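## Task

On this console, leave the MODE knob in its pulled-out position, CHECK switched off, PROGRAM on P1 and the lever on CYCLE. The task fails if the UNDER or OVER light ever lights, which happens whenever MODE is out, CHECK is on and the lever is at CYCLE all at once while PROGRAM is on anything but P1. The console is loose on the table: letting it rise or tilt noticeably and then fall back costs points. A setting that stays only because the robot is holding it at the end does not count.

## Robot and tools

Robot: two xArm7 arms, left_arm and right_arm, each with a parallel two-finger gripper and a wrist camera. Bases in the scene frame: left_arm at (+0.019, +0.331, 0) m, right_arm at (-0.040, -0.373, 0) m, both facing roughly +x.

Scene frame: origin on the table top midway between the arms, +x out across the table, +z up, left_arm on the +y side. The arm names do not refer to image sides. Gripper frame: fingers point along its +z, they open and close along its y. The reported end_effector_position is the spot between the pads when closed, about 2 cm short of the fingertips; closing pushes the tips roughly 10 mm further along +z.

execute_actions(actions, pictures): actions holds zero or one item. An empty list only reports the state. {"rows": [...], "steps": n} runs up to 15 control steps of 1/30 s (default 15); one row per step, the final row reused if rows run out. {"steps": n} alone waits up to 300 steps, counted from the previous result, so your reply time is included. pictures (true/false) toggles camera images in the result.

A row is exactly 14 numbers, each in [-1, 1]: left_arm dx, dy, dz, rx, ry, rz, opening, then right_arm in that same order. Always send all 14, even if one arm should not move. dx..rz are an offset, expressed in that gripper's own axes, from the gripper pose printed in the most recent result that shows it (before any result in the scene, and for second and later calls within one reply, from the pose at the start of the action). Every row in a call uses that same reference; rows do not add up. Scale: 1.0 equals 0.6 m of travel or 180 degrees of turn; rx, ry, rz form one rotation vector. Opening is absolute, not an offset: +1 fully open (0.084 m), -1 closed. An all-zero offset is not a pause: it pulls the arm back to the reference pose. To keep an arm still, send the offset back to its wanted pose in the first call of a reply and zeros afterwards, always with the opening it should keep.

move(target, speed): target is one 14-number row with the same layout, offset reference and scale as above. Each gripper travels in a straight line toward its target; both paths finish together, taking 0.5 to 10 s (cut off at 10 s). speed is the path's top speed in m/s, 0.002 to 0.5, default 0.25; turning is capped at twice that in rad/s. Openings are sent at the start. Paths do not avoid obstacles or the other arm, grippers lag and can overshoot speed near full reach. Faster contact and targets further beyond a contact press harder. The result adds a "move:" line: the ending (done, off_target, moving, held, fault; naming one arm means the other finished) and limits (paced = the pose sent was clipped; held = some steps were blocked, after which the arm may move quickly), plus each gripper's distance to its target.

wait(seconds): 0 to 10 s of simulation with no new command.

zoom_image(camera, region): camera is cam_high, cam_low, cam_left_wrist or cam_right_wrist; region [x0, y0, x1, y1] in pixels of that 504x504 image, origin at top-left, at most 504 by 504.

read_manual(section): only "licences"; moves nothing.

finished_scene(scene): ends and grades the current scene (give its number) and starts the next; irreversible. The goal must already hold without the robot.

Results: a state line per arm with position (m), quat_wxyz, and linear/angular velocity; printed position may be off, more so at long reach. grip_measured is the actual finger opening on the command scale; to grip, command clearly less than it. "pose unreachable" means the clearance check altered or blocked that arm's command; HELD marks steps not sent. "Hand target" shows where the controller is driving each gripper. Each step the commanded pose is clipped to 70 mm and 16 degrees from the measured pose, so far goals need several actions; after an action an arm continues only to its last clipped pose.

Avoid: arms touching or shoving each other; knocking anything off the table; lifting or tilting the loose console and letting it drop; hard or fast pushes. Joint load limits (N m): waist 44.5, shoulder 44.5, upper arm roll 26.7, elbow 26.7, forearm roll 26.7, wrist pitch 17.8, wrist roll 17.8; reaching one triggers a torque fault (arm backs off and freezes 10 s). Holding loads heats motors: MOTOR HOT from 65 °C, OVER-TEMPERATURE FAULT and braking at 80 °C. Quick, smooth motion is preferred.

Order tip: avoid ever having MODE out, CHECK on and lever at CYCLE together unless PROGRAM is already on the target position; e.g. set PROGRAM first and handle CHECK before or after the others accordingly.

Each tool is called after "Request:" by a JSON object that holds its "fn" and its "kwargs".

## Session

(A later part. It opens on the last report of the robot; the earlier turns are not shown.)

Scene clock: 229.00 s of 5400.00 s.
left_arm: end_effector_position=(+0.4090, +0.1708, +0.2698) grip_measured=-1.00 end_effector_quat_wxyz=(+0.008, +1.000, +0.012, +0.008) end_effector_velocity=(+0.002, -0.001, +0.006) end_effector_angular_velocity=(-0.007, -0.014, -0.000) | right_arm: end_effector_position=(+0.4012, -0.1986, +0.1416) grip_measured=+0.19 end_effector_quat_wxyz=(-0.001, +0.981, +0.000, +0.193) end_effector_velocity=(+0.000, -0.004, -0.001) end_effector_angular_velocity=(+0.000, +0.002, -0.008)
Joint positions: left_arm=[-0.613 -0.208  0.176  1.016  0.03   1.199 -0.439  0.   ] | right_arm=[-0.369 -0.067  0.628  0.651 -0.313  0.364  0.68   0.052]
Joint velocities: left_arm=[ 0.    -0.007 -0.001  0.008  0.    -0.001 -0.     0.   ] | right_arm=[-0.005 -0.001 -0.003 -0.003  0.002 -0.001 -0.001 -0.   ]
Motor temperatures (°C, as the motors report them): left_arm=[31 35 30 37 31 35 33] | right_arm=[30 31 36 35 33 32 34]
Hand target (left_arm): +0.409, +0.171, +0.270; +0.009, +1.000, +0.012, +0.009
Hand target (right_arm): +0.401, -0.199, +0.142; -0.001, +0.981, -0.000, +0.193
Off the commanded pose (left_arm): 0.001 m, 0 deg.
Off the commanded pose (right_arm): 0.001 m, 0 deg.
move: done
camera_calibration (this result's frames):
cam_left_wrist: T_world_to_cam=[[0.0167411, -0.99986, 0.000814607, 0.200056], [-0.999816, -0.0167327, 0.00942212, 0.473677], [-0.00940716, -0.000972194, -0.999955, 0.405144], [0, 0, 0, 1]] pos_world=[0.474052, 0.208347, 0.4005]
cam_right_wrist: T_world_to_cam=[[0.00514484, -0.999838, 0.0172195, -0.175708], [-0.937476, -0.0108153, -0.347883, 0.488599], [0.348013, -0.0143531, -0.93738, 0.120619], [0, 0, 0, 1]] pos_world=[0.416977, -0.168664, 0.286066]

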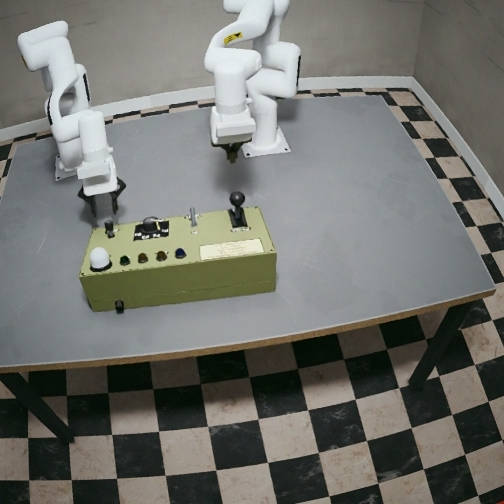

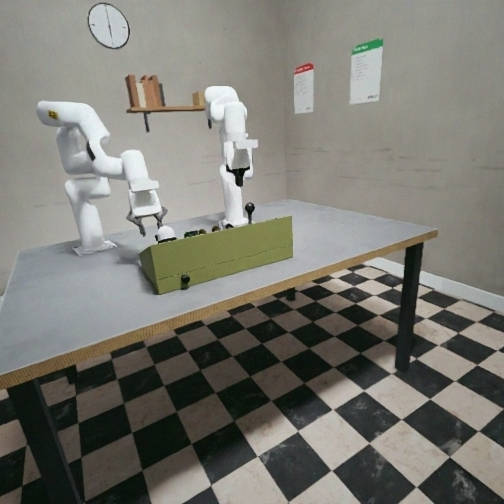

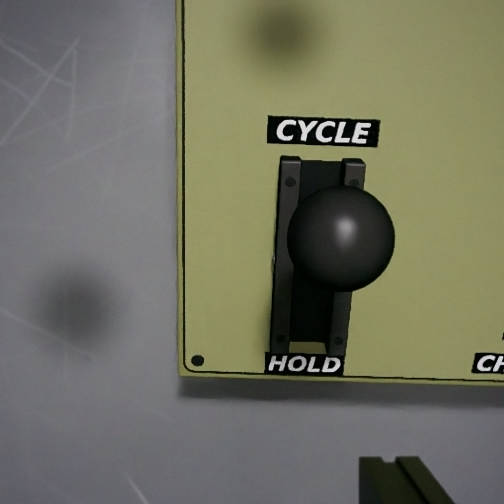

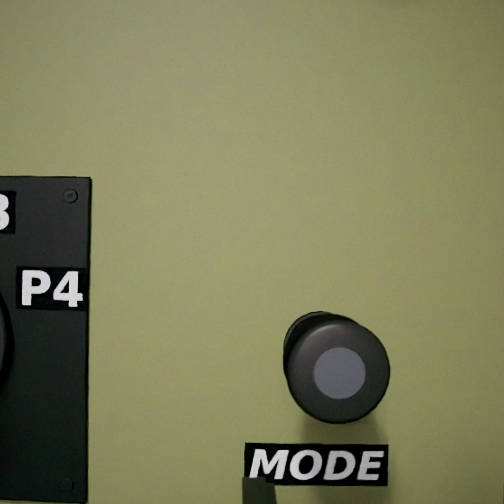

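Request:
{"fn": "move", "kwargs": {"target": [0.197,0.432,0.162,-0.167,0,0,-1,0.06,-0.014,0.007,0,0,0,0.2], "speed": 0.2}}

Scene clock: 240.93 s of 5400.00 s.
left_arm: end_effector_position=(+0.5345, -0.0866, +0.1785) grip_measured=-1.00 end_effector_quat_wxyz=(+0.267, +0.964, +0.010, +0.011) end_effector_velocity=(-0.004, -0.001, -0.008) end_effector_angular_velocity=(+0.005, +0.013, -0.003) | right_arm: end_effector_position=(+0.4361, -0.1902, +0.1514) grip_measured=+0.19 end_effector_quat_wxyz=(-0.000, +0.981, +0.000, +0.193) end_effector_velocity=(+0.000, +0.001, +0.001) end_effector_angular_velocity=(+0.001, -0.001, +0.002)
Joint positions: left_arm=[-0.647  0.49   0.05   1.504 -0.664  0.794 -0.169  0.   ] | right_arm=[-0.379  0.041  0.628  0.792 -0.41   0.427  0.731  0.052]
Joint velocities: left_arm=[-0.001  0.008 -0.003 -0.005 -0.002  0.     0.     0.   ] | right_arm=[ 0.     0.     0.001  0.002 -0.    -0.    -0.    -0.   ]
Motor temperatures (°C, as the motors report them): left_arm=[31 35 30 37 31 35 33] | right_arm=[30 31 36 35 33 32 34]
Hand target (left_arm): +0.534, -0.087, +0.178; +0.267, +0.964, +0.010, +0.011
Hand target (right_arm): +0.436, -0.190, +0.151; -0.000, +0.981, +0.000, +0.193
Off the commanded pose (left_arm): 0.001 m, 0 deg.
Off the commanded pose (right_arm): 0.000 m, 0 deg.
After step 90, 6.93 s passed at rest.
move: done
camera_calibration (this result's frames):
cam_left_wrist: T_world_to_cam=[[0.00656485, -0.865143, 0.501482, -0.131661], [-0.999978, -0.00620631, 0.00238366, 0.59796], [0.00105014, -0.501486, -0.865165, 0.241735], [0, 0, 0, 1]] pos_world=[0.598557, 0.0110323, 0.27374]
cam_right_wrist: T_world_to_cam=[[0.00522407, -0.999831, 0.0175983, -0.167726], [-0.937443, -0.0110227, -0.347964, 0.524756], [0.3481, -0.0146796, -0.937343, 0.117688], [0, 0, 0, 1]] pos_world=[0.451838, -0.160186, 0.295862]

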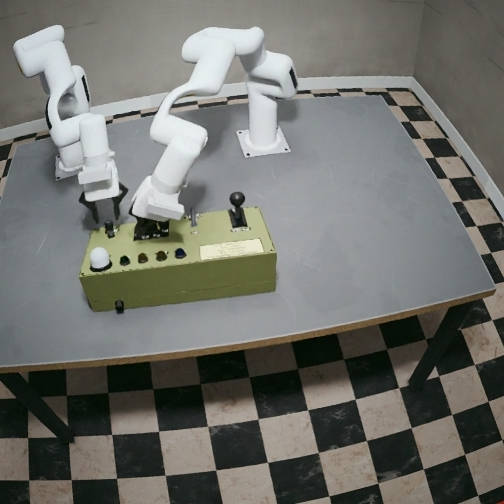

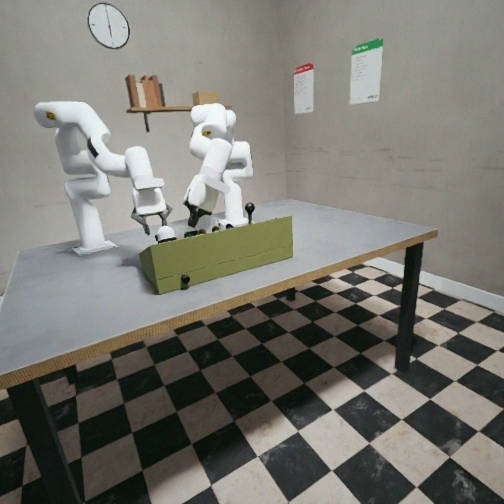

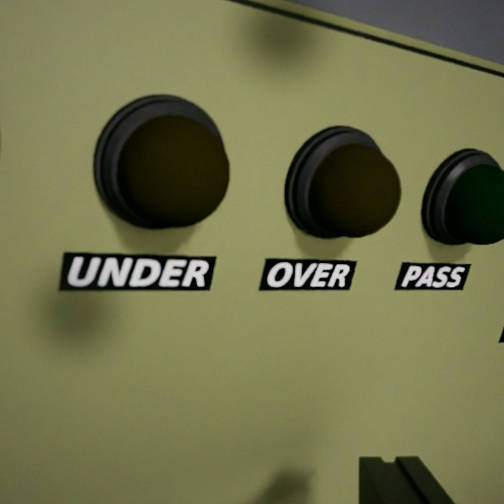

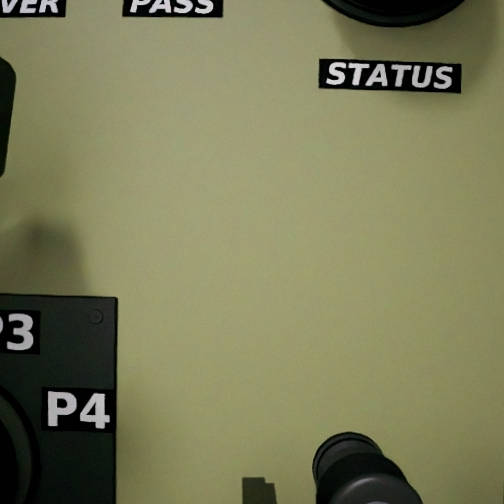

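Request:
{"fn": "move", "kwargs": {"target": [0,0,0.103,0,0,0,-1,0,0,0.07,0,0,0,0.2], "speed": 0.04}}

Scene clock: 246.40 s of 5400.00 s.
left_arm: end_effector_position=(+0.5378, -0.1215, +0.1392) grip_measured=-1.00 end_effector_quat_wxyz=(+0.274, +0.962, +0.007, +0.019) end_effector_velocity=(-0.000, +0.002, -0.001) end_effector_angular_velocity=(+0.003, -0.000, +0.000) | right_arm: end_effector_position=(+0.4521, -0.1899, +0.1127) grip_measured=+0.19 end_effector_quat_wxyz=(-0.000, +0.981, +0.000, +0.193) end_effector_velocity=(+0.001, +0.001, +0.002) end_effector_angular_velocity=(+0.000, -0.005, +0.002)
Joint positions: left_arm=[-0.674  0.605  0.019  1.561 -0.696  0.701 -0.155  0.   ] | right_arm=[-0.339  0.195  0.558  0.84  -0.66   0.374  0.915  0.052]
Joint velocities: left_arm=[ 0.003 -0.003 -0.002 -0.006  0.004 -0.002 -0.001  0.   ] | right_arm=[-0.    -0.002  0.001  0.002 -0.001 -0.001 -0.     0.   ]
Motor temperatures (°C, as the motors report them): left_arm=[31 35 30 37 31 35 33] | right_arm=[30 31 36 35 33 32 34]
Hand target (left_arm): +0.536, -0.118, +0.126; +0.267, +0.964, +0.010, +0.011
Hand target (right_arm): +0.452, -0.190, +0.113; -0.000, +0.981, +0.000, +0.193
Off the commanded pose (left_arm): 0.014 m, 1 deg.
Off the commanded pose (right_arm): 0.000 m, 0 deg.
After step 90, 0.67 s passed at rest.
move: off_target (left_arm)
camera_calibration (this result's frames):
cam_left_wrist: T_world_to_cam=[[-0.00315477, -0.858382, 0.513001, -0.137705], [-0.999891, -0.00468144, -0.0139822, 0.603549], [0.0144037, -0.51299, -0.858274, 0.180714], [0, 0, 0, 1]] pos_world=[0.600446, -0.0226735, 0.234184]
cam_right_wrist: T_world_to_cam=[[0.0055741, -0.999822, 0.0180178, -0.167083], [-0.937261, -0.0115045, -0.348438, 0.526177], [0.348583, -0.0149451, -0.937159, 0.0755529], [0, 0, 0, 1]] pos_world=[0.46776, -0.15987, 0.257155]

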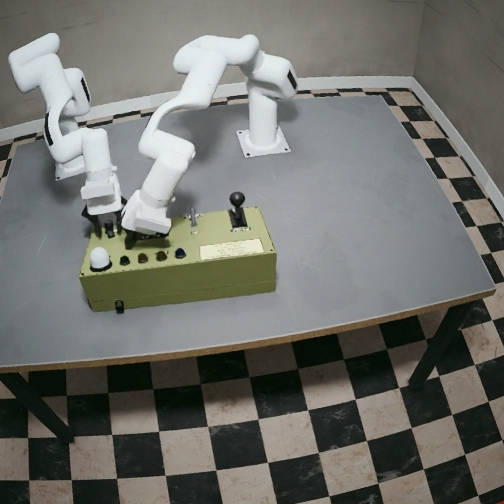

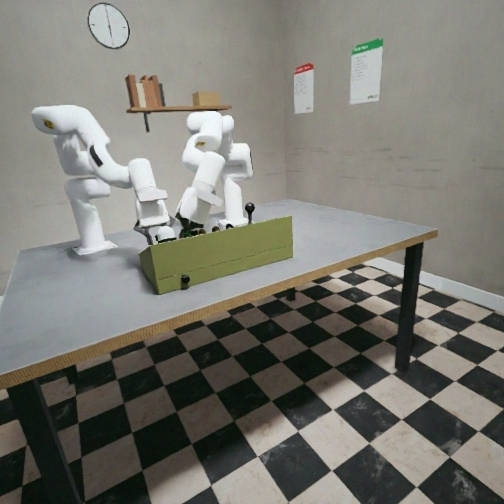

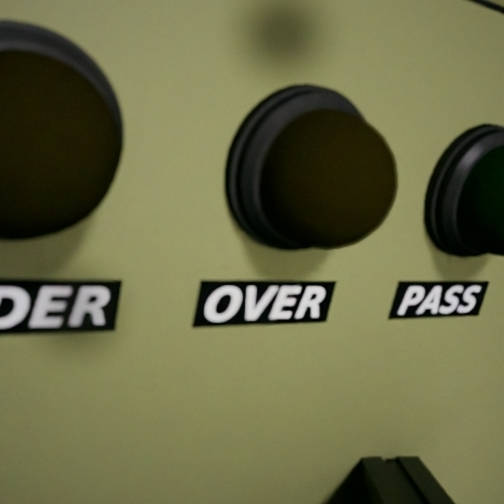

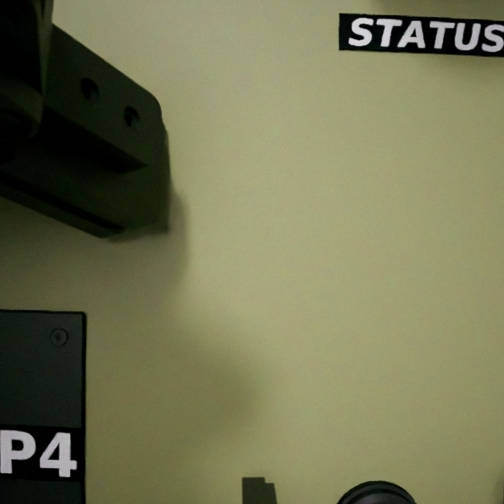

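Request:
{"fn": "move", "kwargs": {"target": [0,0,0.035,0,0,0,-1,0,0,0.004,0,0,0,-0.9], "speed": 0.03}}

Scene clock: 252.00 s of 5400.00 s.
left_arm: end_effector_position=(+0.5432, -0.1350, +0.1409) grip_measured=-1.00 end_effector_quat_wxyz=(+0.282, +0.959, +0.005, +0.031) end_effector_velocity=(-0.001, -0.001, +0.001) end_effector_angular_velocity=(-0.000, +0.002, -0.003) | right_arm: end_effector_position=(+0.4532, -0.1892, +0.1112) grip_measured=-0.45 end_effector_quat_wxyz=(-0.001, +0.981, +0.001, +0.194) end_effector_velocity=(-0.000, -0.001, -0.001) end_effector_angular_velocity=(+0.001, +0.002, -0.002)
Joint positions: left_arm=[-0.683  0.63   0.012  1.594 -0.705  0.673 -0.152  0.   ] | right_arm=[-0.337  0.203  0.556  0.845 -0.674  0.371  0.925  0.025]
Joint velocities: left_arm=[-0.    -0.    -0.     0.002  0.     0.005  0.     0.   ] | right_arm=[-0.002  0.003  0.     0.    -0.001 -0.001  0.001 -0.   ]
Motor temperatures (°C, as the motors report them): left_arm=[31 35 30 36 31 35 33] | right_arm=[30 31 36 35 33 32 34]
Hand target (left_arm): +0.538, -0.132, +0.122; +0.274, +0.962, +0.007, +0.019
Hand target (right_arm): +0.453, -0.190, +0.110; -0.000, +0.981, +0.000, +0.193
Off the commanded pose (left_arm): 0.020 m, 2 deg.
Off the commanded pose (right_arm): 0.001 m, 0 deg.
After step 90, 1.63 s passed at rest.
move: off_target (left_arm)
camera_calibration (this result's frames):
cam_left_wrist: T_world_to_cam=[[-0.0148723, -0.849171, 0.527908, -0.144631], [-0.999246, -0.00631508, -0.0383091, 0.611746], [0.0358647, -0.52808, -0.848437, 0.160064], [0, 0, 0, 1]] pos_world=[0.603393, -0.0344264, 0.235592]
cam_right_wrist: T_world_to_cam=[[0.00675327, -0.999825, 0.017449, -0.166827], [-0.93666, -0.0124352, -0.350019, 0.526475], [0.350175, -0.01398, -0.93658, 0.0731402], [0, 0, 0, 1]] pos_world=[0.468643, -0.159228, 0.255689]

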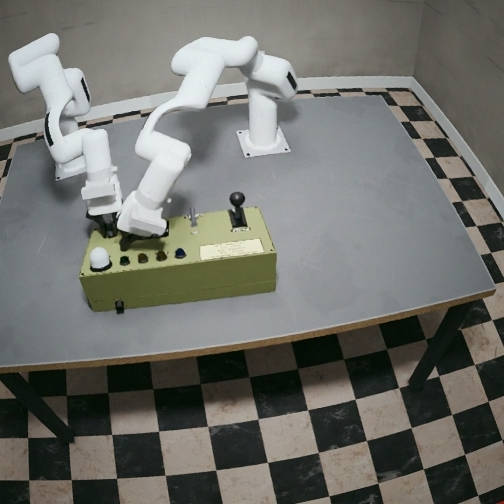

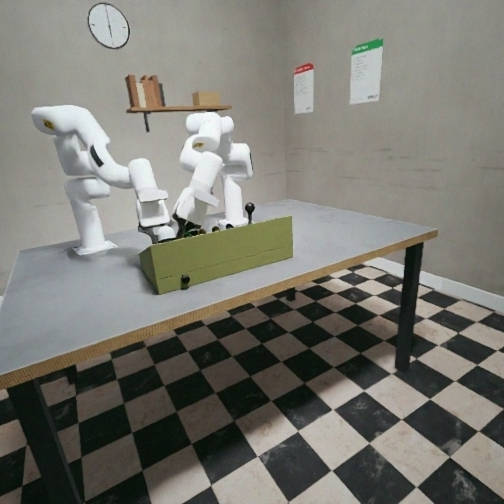

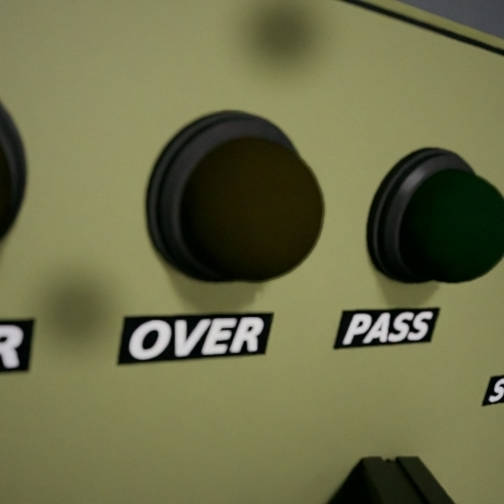

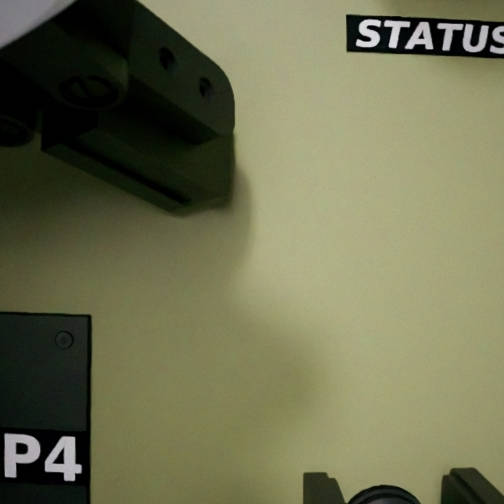

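Request:
{"fn": "move", "kwargs": {"target": [-0.01,-0.033,0.021,0,0,0,-1,0,0,-0.025,0,0,0,-0.9], "speed": 0.01}}

Scene clock: 259.07 s of 5400.00 s.
left_arm: end_effector_position=(+0.5425, -0.1308, +0.1397) grip_measured=-1.00 end_effector_quat_wxyz=(+0.292, +0.955, +0.000, +0.043) end_effector_velocity=(-0.001, -0.001, -0.000) end_effector_angular_velocity=(+0.000, +0.001, -0.004) | right_arm: end_effector_position=(+0.4475, -0.1894, +0.1248) grip_measured=-0.45 end_effector_quat_wxyz=(-0.001, +0.981, +0.001, +0.194) end_effector_velocity=(-0.000, -0.001, -0.000) end_effector_angular_velocity=(-0.002, +0.000, -0.001)
Joint positions: left_arm=[-0.666  0.609 -0.01   1.548 -0.74   0.625 -0.095  0.   ] | right_arm=[-0.36   0.15   0.588  0.824 -0.59   0.387  0.863  0.024]
Joint velocities: left_arm=[ 0.006  0.    -0.008  0.     0.006  0.    -0.001  0.   ] | right_arm=[ 0.001 -0.002 -0.002 -0.001  0.001  0.001 -0.001  0.   ]
Motor temperatures (°C, as the motors report them): left_arm=[31 35 30 36 31 34 33] | right_arm=[30 31 36 35 33 32 34]
Hand target (left_arm): +0.538, -0.125, +0.120; +0.282, +0.959, +0.005, +0.031
Hand target (right_arm): +0.448, -0.189, +0.125; -0.001, +0.981, +0.001, +0.194
Off the commanded pose (left_arm): 0.022 m, 2 deg.
Off the commanded pose (right_arm): 0.000 m, 0 deg.
After step 100, 1.07 s passed at rest.
move: off_target (left_arm)
camera_calibration (this result's frames):
cam_left_wrist: T_world_to_cam=[[-0.0306355, -0.837994, 0.544819, -0.132849], [-0.997944, -0.00505324, -0.0638874, 0.614121], [0.0562904, -0.545656, -0.836116, 0.146239], [0, 0, 0, 1]] pos_world=[0.600557, -0.0284272, 0.233887]
cam_right_wrist: T_world_to_cam=[[0.00632092, -0.999833, 0.0171251, -0.167029], [-0.936851, -0.0119094, -0.349525, 0.526017], [0.349671, -0.0138343, -0.93677, 0.0881782], [0, 0, 0, 1]] pos_world=[0.463022, -0.159516, 0.269319]

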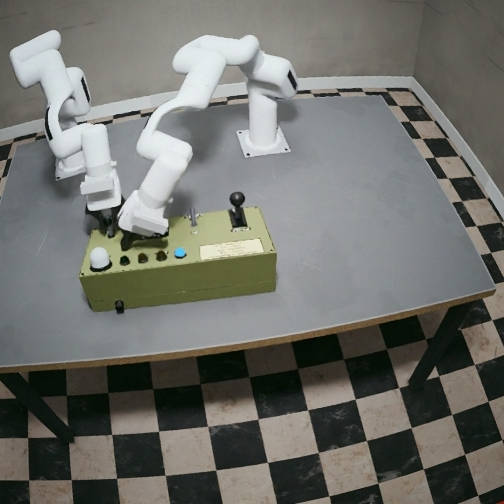

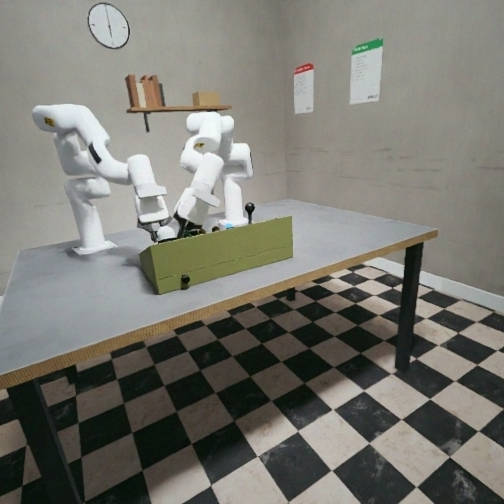

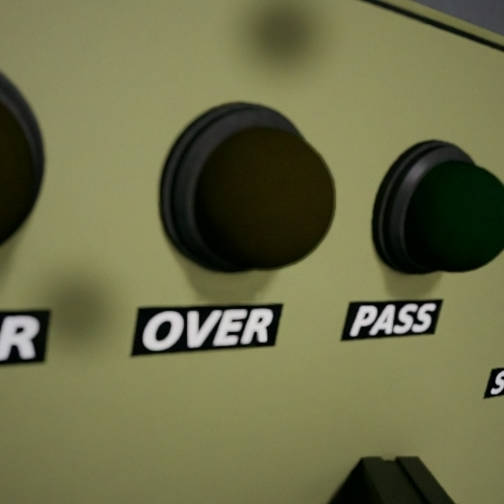

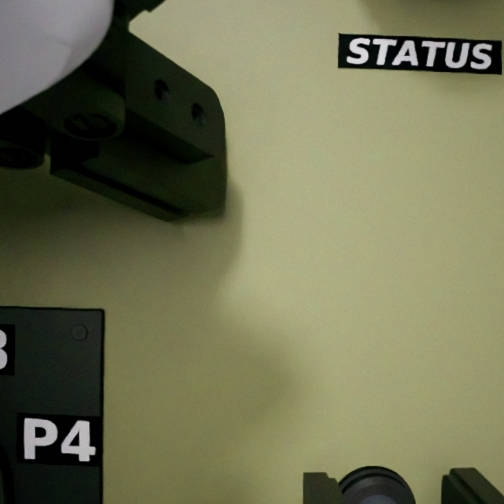

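Request:
{"fn": "move", "kwargs": {"target": [-0.008,-0.02,0.03,0,0,0,-1,0,0,-0.012,0,0,0,-0.9], "speed": 0.008}}

Scene clock: 267.63 s of 5400.00 s.
left_arm: end_effector_position=(+0.5440, -0.1350, +0.1411) grip_measured=-1.00 end_effector_quat_wxyz=(+0.302, +0.952, -0.004, +0.056) end_effector_velocity=(+0.001, +0.001, -0.001) end_effector_angular_velocity=(+0.001, +0.001, +0.003) | right_arm: end_effector_position=(+0.4446, -0.1899, +0.1312) grip_measured=-0.45 end_effector_quat_wxyz=(-0.000, +0.981, +0.000, +0.193) end_effector_velocity=(+0.001, +0.000, +0.001) end_effector_angular_velocity=(+0.002, -0.003, -0.002)
Joint positions: left_arm=[-0.664  0.607 -0.025  1.535 -0.771  0.583 -0.055  0.   ] | right_arm=[-0.365  0.123  0.598  0.814 -0.546  0.396  0.83   0.024]
Joint velocities: left_arm=[-0.     0.002  0.004  0.002 -0.001  0.002  0.     0.   ] | right_arm=[ 0.    -0.    -0.001  0.003  0.    -0.     0.001  0.   ]
Motor temperatures (°C, as the motors report them): left_arm=[31 35 30 35 31 34 33] | right_arm=[30 31 36 35 33 32 34]
Hand target (left_arm): +0.539, -0.131, +0.118; +0.292, +0.955, +0.000, +0.043
Hand target (right_arm): +0.445, -0.189, +0.131; -0.001, +0.981, +0.001, +0.194
Off the commanded pose (left_arm): 0.024 m, 2 deg.
Off the commanded pose (right_arm): 0.001 m, 0 deg.
After step 90, 2.57 s passed at rest.
move: off_target (left_arm)
camera_calibration (this result's frames):
cam_left_wrist: T_world_to_cam=[[-0.0467957, -0.826289, 0.5613, -0.128919], [-0.995724, -0.00621842, -0.0921679, 0.618292], [0.0796477, -0.563213, -0.822465, 0.128009], [0, 0, 0, 1]] pos_world=[0.59942, -0.0305838, 0.234632]
cam_right_wrist: T_world_to_cam=[[0.00564937, -0.999828, 0.0176475, -0.167353], [-0.937134, -0.0114513, -0.348782, 0.525631], [0.348925, -0.0145677, -0.937038, 0.0954019], [0, 0, 0, 1]] pos_world=[0.460244, -0.159916, 0.275679]

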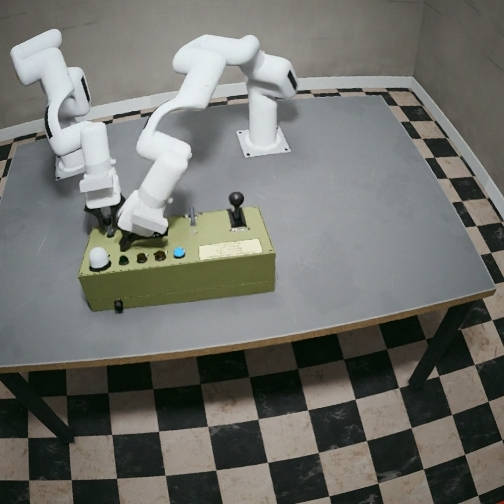

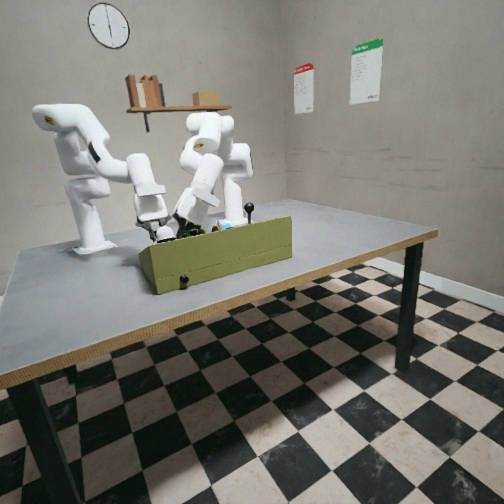

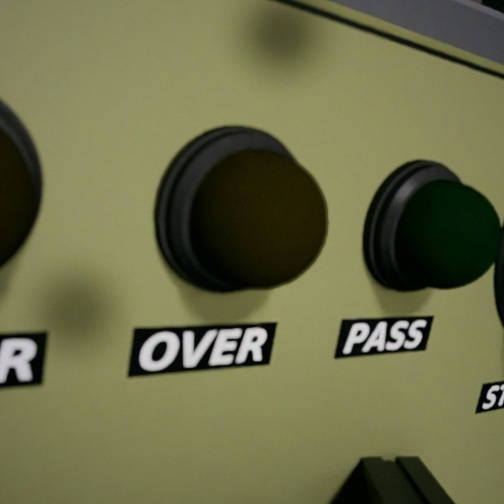

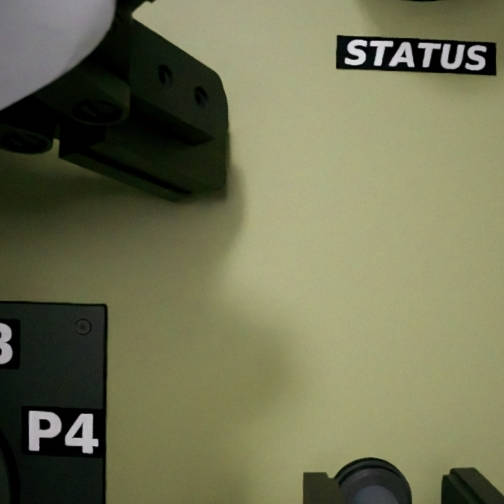

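Request:
{"fn": "move", "kwargs": {"target": [-0.008,-0.015,0.028,0,0,0,-1,0,0,0.008,0,0,0,-0.9], "speed": 0.01}}

Request:
{"fn": "move", "kwargs": {"target": [0,0,0.03,0,0,0,-1,0,0,0,0,0,0,0.2], "speed": 0.03}}

Request:
{"fn": "move", "kwargs": {"target": [0,0,-0.12,0,0,0,-1,-0.05,0.1,-0.15,0,0,0,0.2], "speed": 0.1}}

Scene clock: 274.13 s of 5400.00 s.
left_arm: end_effector_position=(+0.5452, -0.1405, +0.1415) grip_measured=-1.00 end_effector_quat_wxyz=(+0.311, +0.948, -0.007, +0.068) end_effector_velocity=(+0.001, +0.001, -0.001) end_effector_angular_velocity=(+0.001, -0.000, +0.002) | right_arm: end_effector_position=(+0.4462, -0.1898, +0.1265) grip_measured=-0.45 end_effector_quat_wxyz=(-0.000, +0.981, +0.001, +0.193) end_effector_velocity=(-0.000, +0.000, -0.000) end_effector_angular_velocity=(-0.001, +0.000, +0.002)
Joint positions: left_arm=[-0.664  0.611 -0.039  1.531 -0.798  0.547 -0.023  0.   ] | right_arm=[-0.364  0.141  0.594  0.82  -0.576  0.391  0.852  0.025]
Joint velocities: left_arm=[-0.002  0.     0.004 -0.001 -0.002 -0.001  0.001  0.   ] | right_arm=[ 0.001 -0.    -0.    -0.001 -0.    -0.001 -0.001 -0.   ]
Motor temperatures (°C, as the motors report them): left_arm=[31 35 30 35 31 34 33] | right_arm=[30 31 36 36 33 32 34]
Hand target (left_arm): +0.541, -0.137, +0.122; +0.302, +0.952, -0.004, +0.056
Hand target (right_arm): +0.446, -0.190, +0.127; -0.000, +0.981, +0.000, +0.193
Off the commanded pose (left_arm): 0.020 m, 2 deg.
Off the commanded pose (right_arm): 0.000 m, 0 deg.
After step 90, 1.30 s passed at rest.
move: off_target (left_arm)
camera_calibration (this result's frames):
cam_left_wrist: T_world_to_cam=[[-0.0606053, -0.816143, 0.574663, -0.12669], [-0.99324, -0.00779486, -0.11582, 0.621255], [0.099005, -0.577797, -0.810153, 0.110813], [0, 0, 0, 1]] pos_world=[0.598406, -0.0345273, 0.234533]
cam_right_wrist: T_world_to_cam=[[0.00592457, -0.99982, 0.0180403, -0.167387], [-0.937401, -0.0118348, -0.348051, 0.525382], [0.348202, -0.0148489, -0.937302, 0.0907355], [0, 0, 0, 1]] pos_world=[0.461891, -0.159792, 0.270926]

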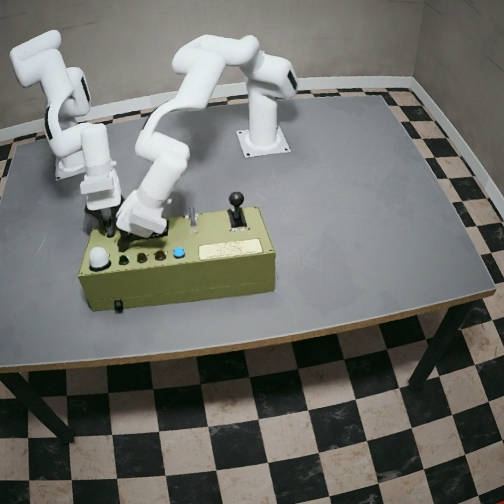

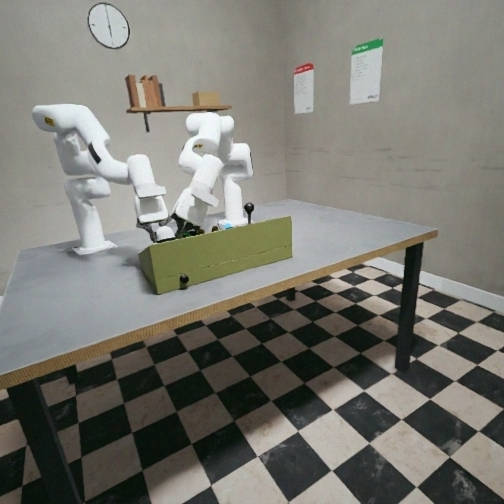

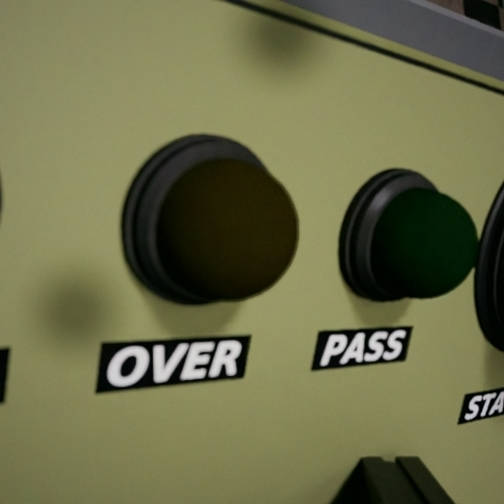

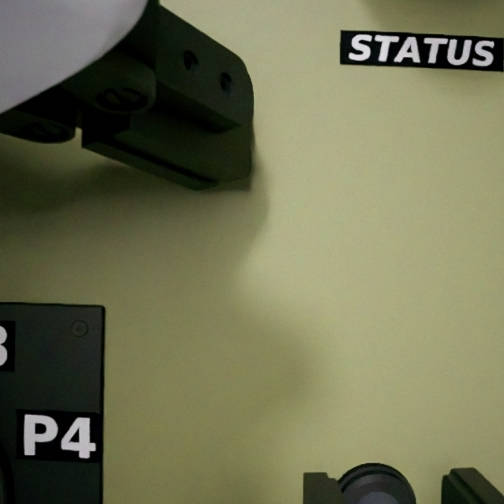

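Scene clock: 274.97 s of 5400.00 s.
left_arm: end_effector_position=(+0.5497, -0.1539, +0.1435) grip_measured=-1.00 end_effector_quat_wxyz=(+0.318, +0.945, -0.010, +0.076) end_effector_velocity=(+0.000, +0.001, -0.000) end_effector_angular_velocity=(+0.002, +0.001, +0.000) | right_arm: end_effector_position=(+0.4462, -0.1898, +0.1265) grip_measured=+0.19 end_effector_quat_wxyz=(-0.000, +0.981, +0.001, +0.193) end_effector_velocity=(-0.000, -0.001, -0.001) end_effector_angular_velocity=(-0.001, +0.002, -0.001)
Joint positions: left_arm=[-0.674  0.639 -0.046  1.57  -0.802  0.529 -0.023  0.   ] | right_arm=[-0.363  0.141  0.593  0.82  -0.575  0.391  0.852  0.052]
Joint velocities: left_arm=[-0.    -0.001  0.003 -0.002 -0.     0.002 -0.     0.   ] | right_arm=[-0.001 -0.    -0.001 -0.002  0.     0.    -0.002 -0.   ]
Motor temperatures (°C, as the motors report them): left_arm=[31 35 30 35 31 34 33] | right_arm=[30 31 36 36 33 32 34]
Hand target (left_arm): +0.547, -0.151, +0.127; +0.311, +0.948, -0.007, +0.068
Hand target (right_arm): +0.446, -0.190, +0.126; -0.000, +0.981, +0.001, +0.193
Off the commanded pose (left_arm): 0.017 m, 1 deg.
Off the commanded pose (right_arm): 0.000 m, 0 deg.
move: off_target (left_arm)
camera_calibration (this result's frames):
cam_left_wrist: T_world_to_cam=[[-0.0722467, -0.80756, 0.585344, -0.13226], [-0.990941, -0.00849343, -0.134026, 0.627013], [0.113205, -0.589724, -0.799631, 0.0930398], [0, 0, 0, 1]] pos_world=[0.601245, -0.0466146, 0.235851]
cam_right_wrist: T_world_to_cam=[[0.00590983, -0.999821, 0.0179913, -0.167368], [-0.937354, -0.0118059, -0.348178, 0.525446], [0.348328, -0.0148066, -0.937256, 0.090716], [0, 0, 0, 1]] pos_world=[0.461919, -0.159792, 0.270984]

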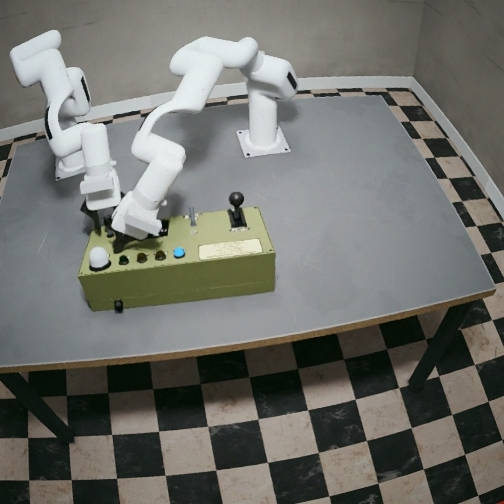

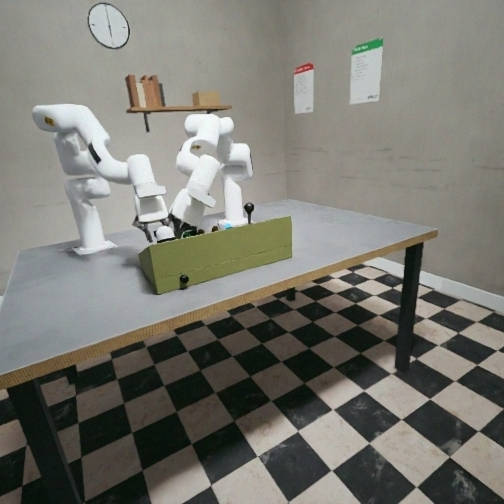

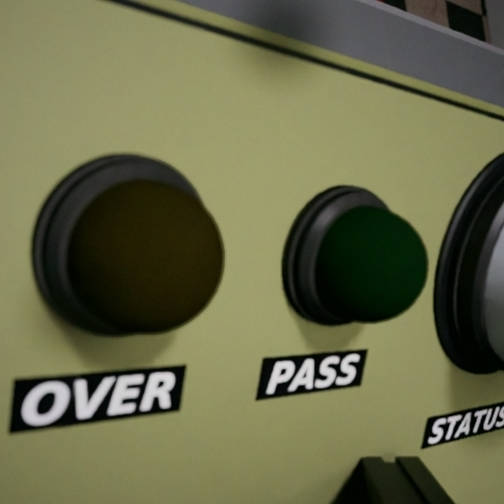

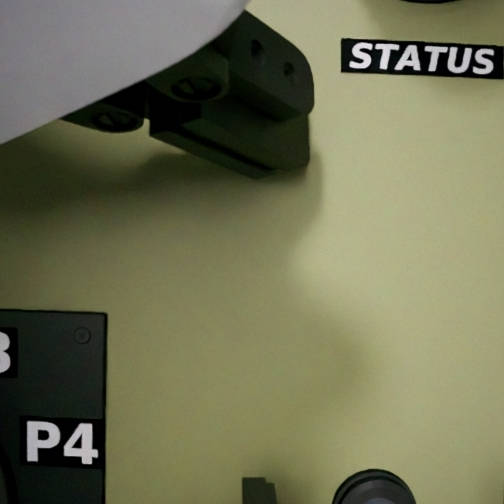

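Scene clock: 276.50 s of 5400.00 s.
left_arm: end_effector_position=(+0.5398, -0.1108, +0.1998) grip_measured=-1.00 end_effector_quat_wxyz=(+0.318, +0.945, -0.010, +0.076) end_effector_velocity=(+0.003, +0.001, +0.005) end_effector_angular_velocity=(-0.003, -0.008, +0.003) | right_arm: end_effector_position=(+0.3842, -0.2499, +0.1978) grip_measured=+0.19 end_effector_quat_wxyz=(-0.001, +0.981, +0.000, +0.192) end_effector_velocity=(+0.001, +0.000, +0.003) end_effector_angular_velocity=(+0.001, -0.006, +0.000)
Joint positions: left_arm=[-0.64   0.451 -0.015  1.443 -0.782  0.614 -0.027  0.   ] | right_arm=[-0.313 -0.327  0.492  0.591  0.068  0.512  0.274  0.052]
Joint velocities: left_arm=[ 0.002 -0.004  0.003  0.004  0.001  0.     0.     0.   ] | right_arm=[ 0.    -0.003 -0.001  0.003  0.001 -0.    -0.001  0.   ]
Motor temperatures (°C, as the motors report them): left_arm=[31 35 30 35 31 34 33] | right_arm=[30 31 36 35 33 32 34]
Hand target (left_arm): +0.540, -0.111, +0.200; +0.318, +0.945, -0.010, +0.076
Hand target (right_arm): +0.384, -0.250, +0.198; -0.001, +0.981, +0.000, +0.193
Off the commanded pose (left_arm): 0.000 m, 0 deg.
Off the commanded pose (right_arm): 0.001 m, 0 deg.
move: done
camera_calibration (this result's frames):
cam_left_wrist: T_world_to_cam=[[-0.072274, -0.807734, 0.585101, -0.131058], [-0.991011, -0.00805651, -0.133536, 0.625144], [0.112575, -0.589492, -0.799891, 0.165109], [0, 0, 0, 1]] pos_world=[0.591465, -0.00349328, 0.292231]
cam_right_wrist: T_world_to_cam=[[0.00576411, -0.999854, 0.0160621, -0.227968], [-0.937853, -0.0109788, -0.346859, 0.491592], [0.346985, -0.0130645, -0.93778, 0.179306], [0, 0, 0, 1]] pos_world=[0.400139, -0.220195, 0.342325]

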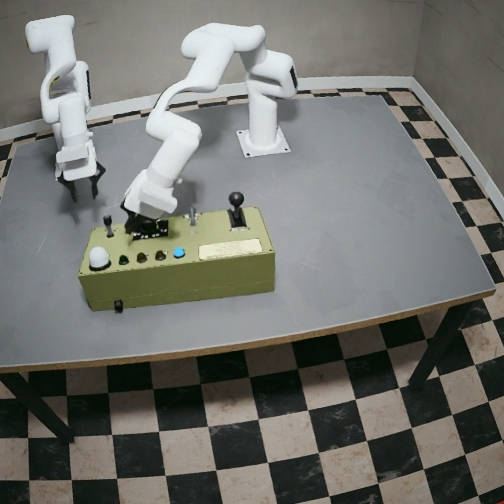

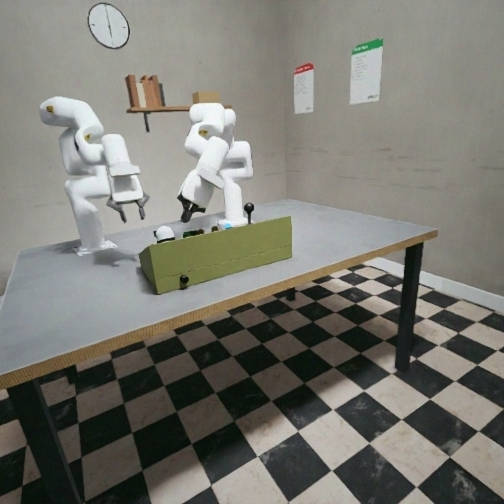

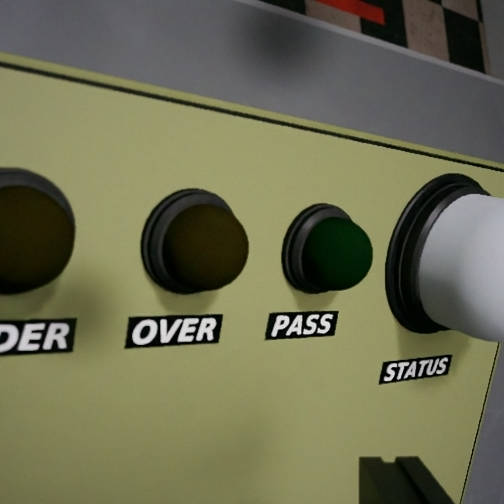

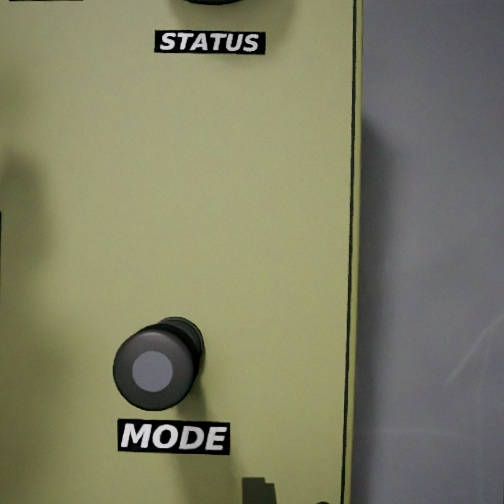

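Request:
{"fn": "finished_scene", "kwargs": {"scene": 1}}

The scene is finished: the task was done.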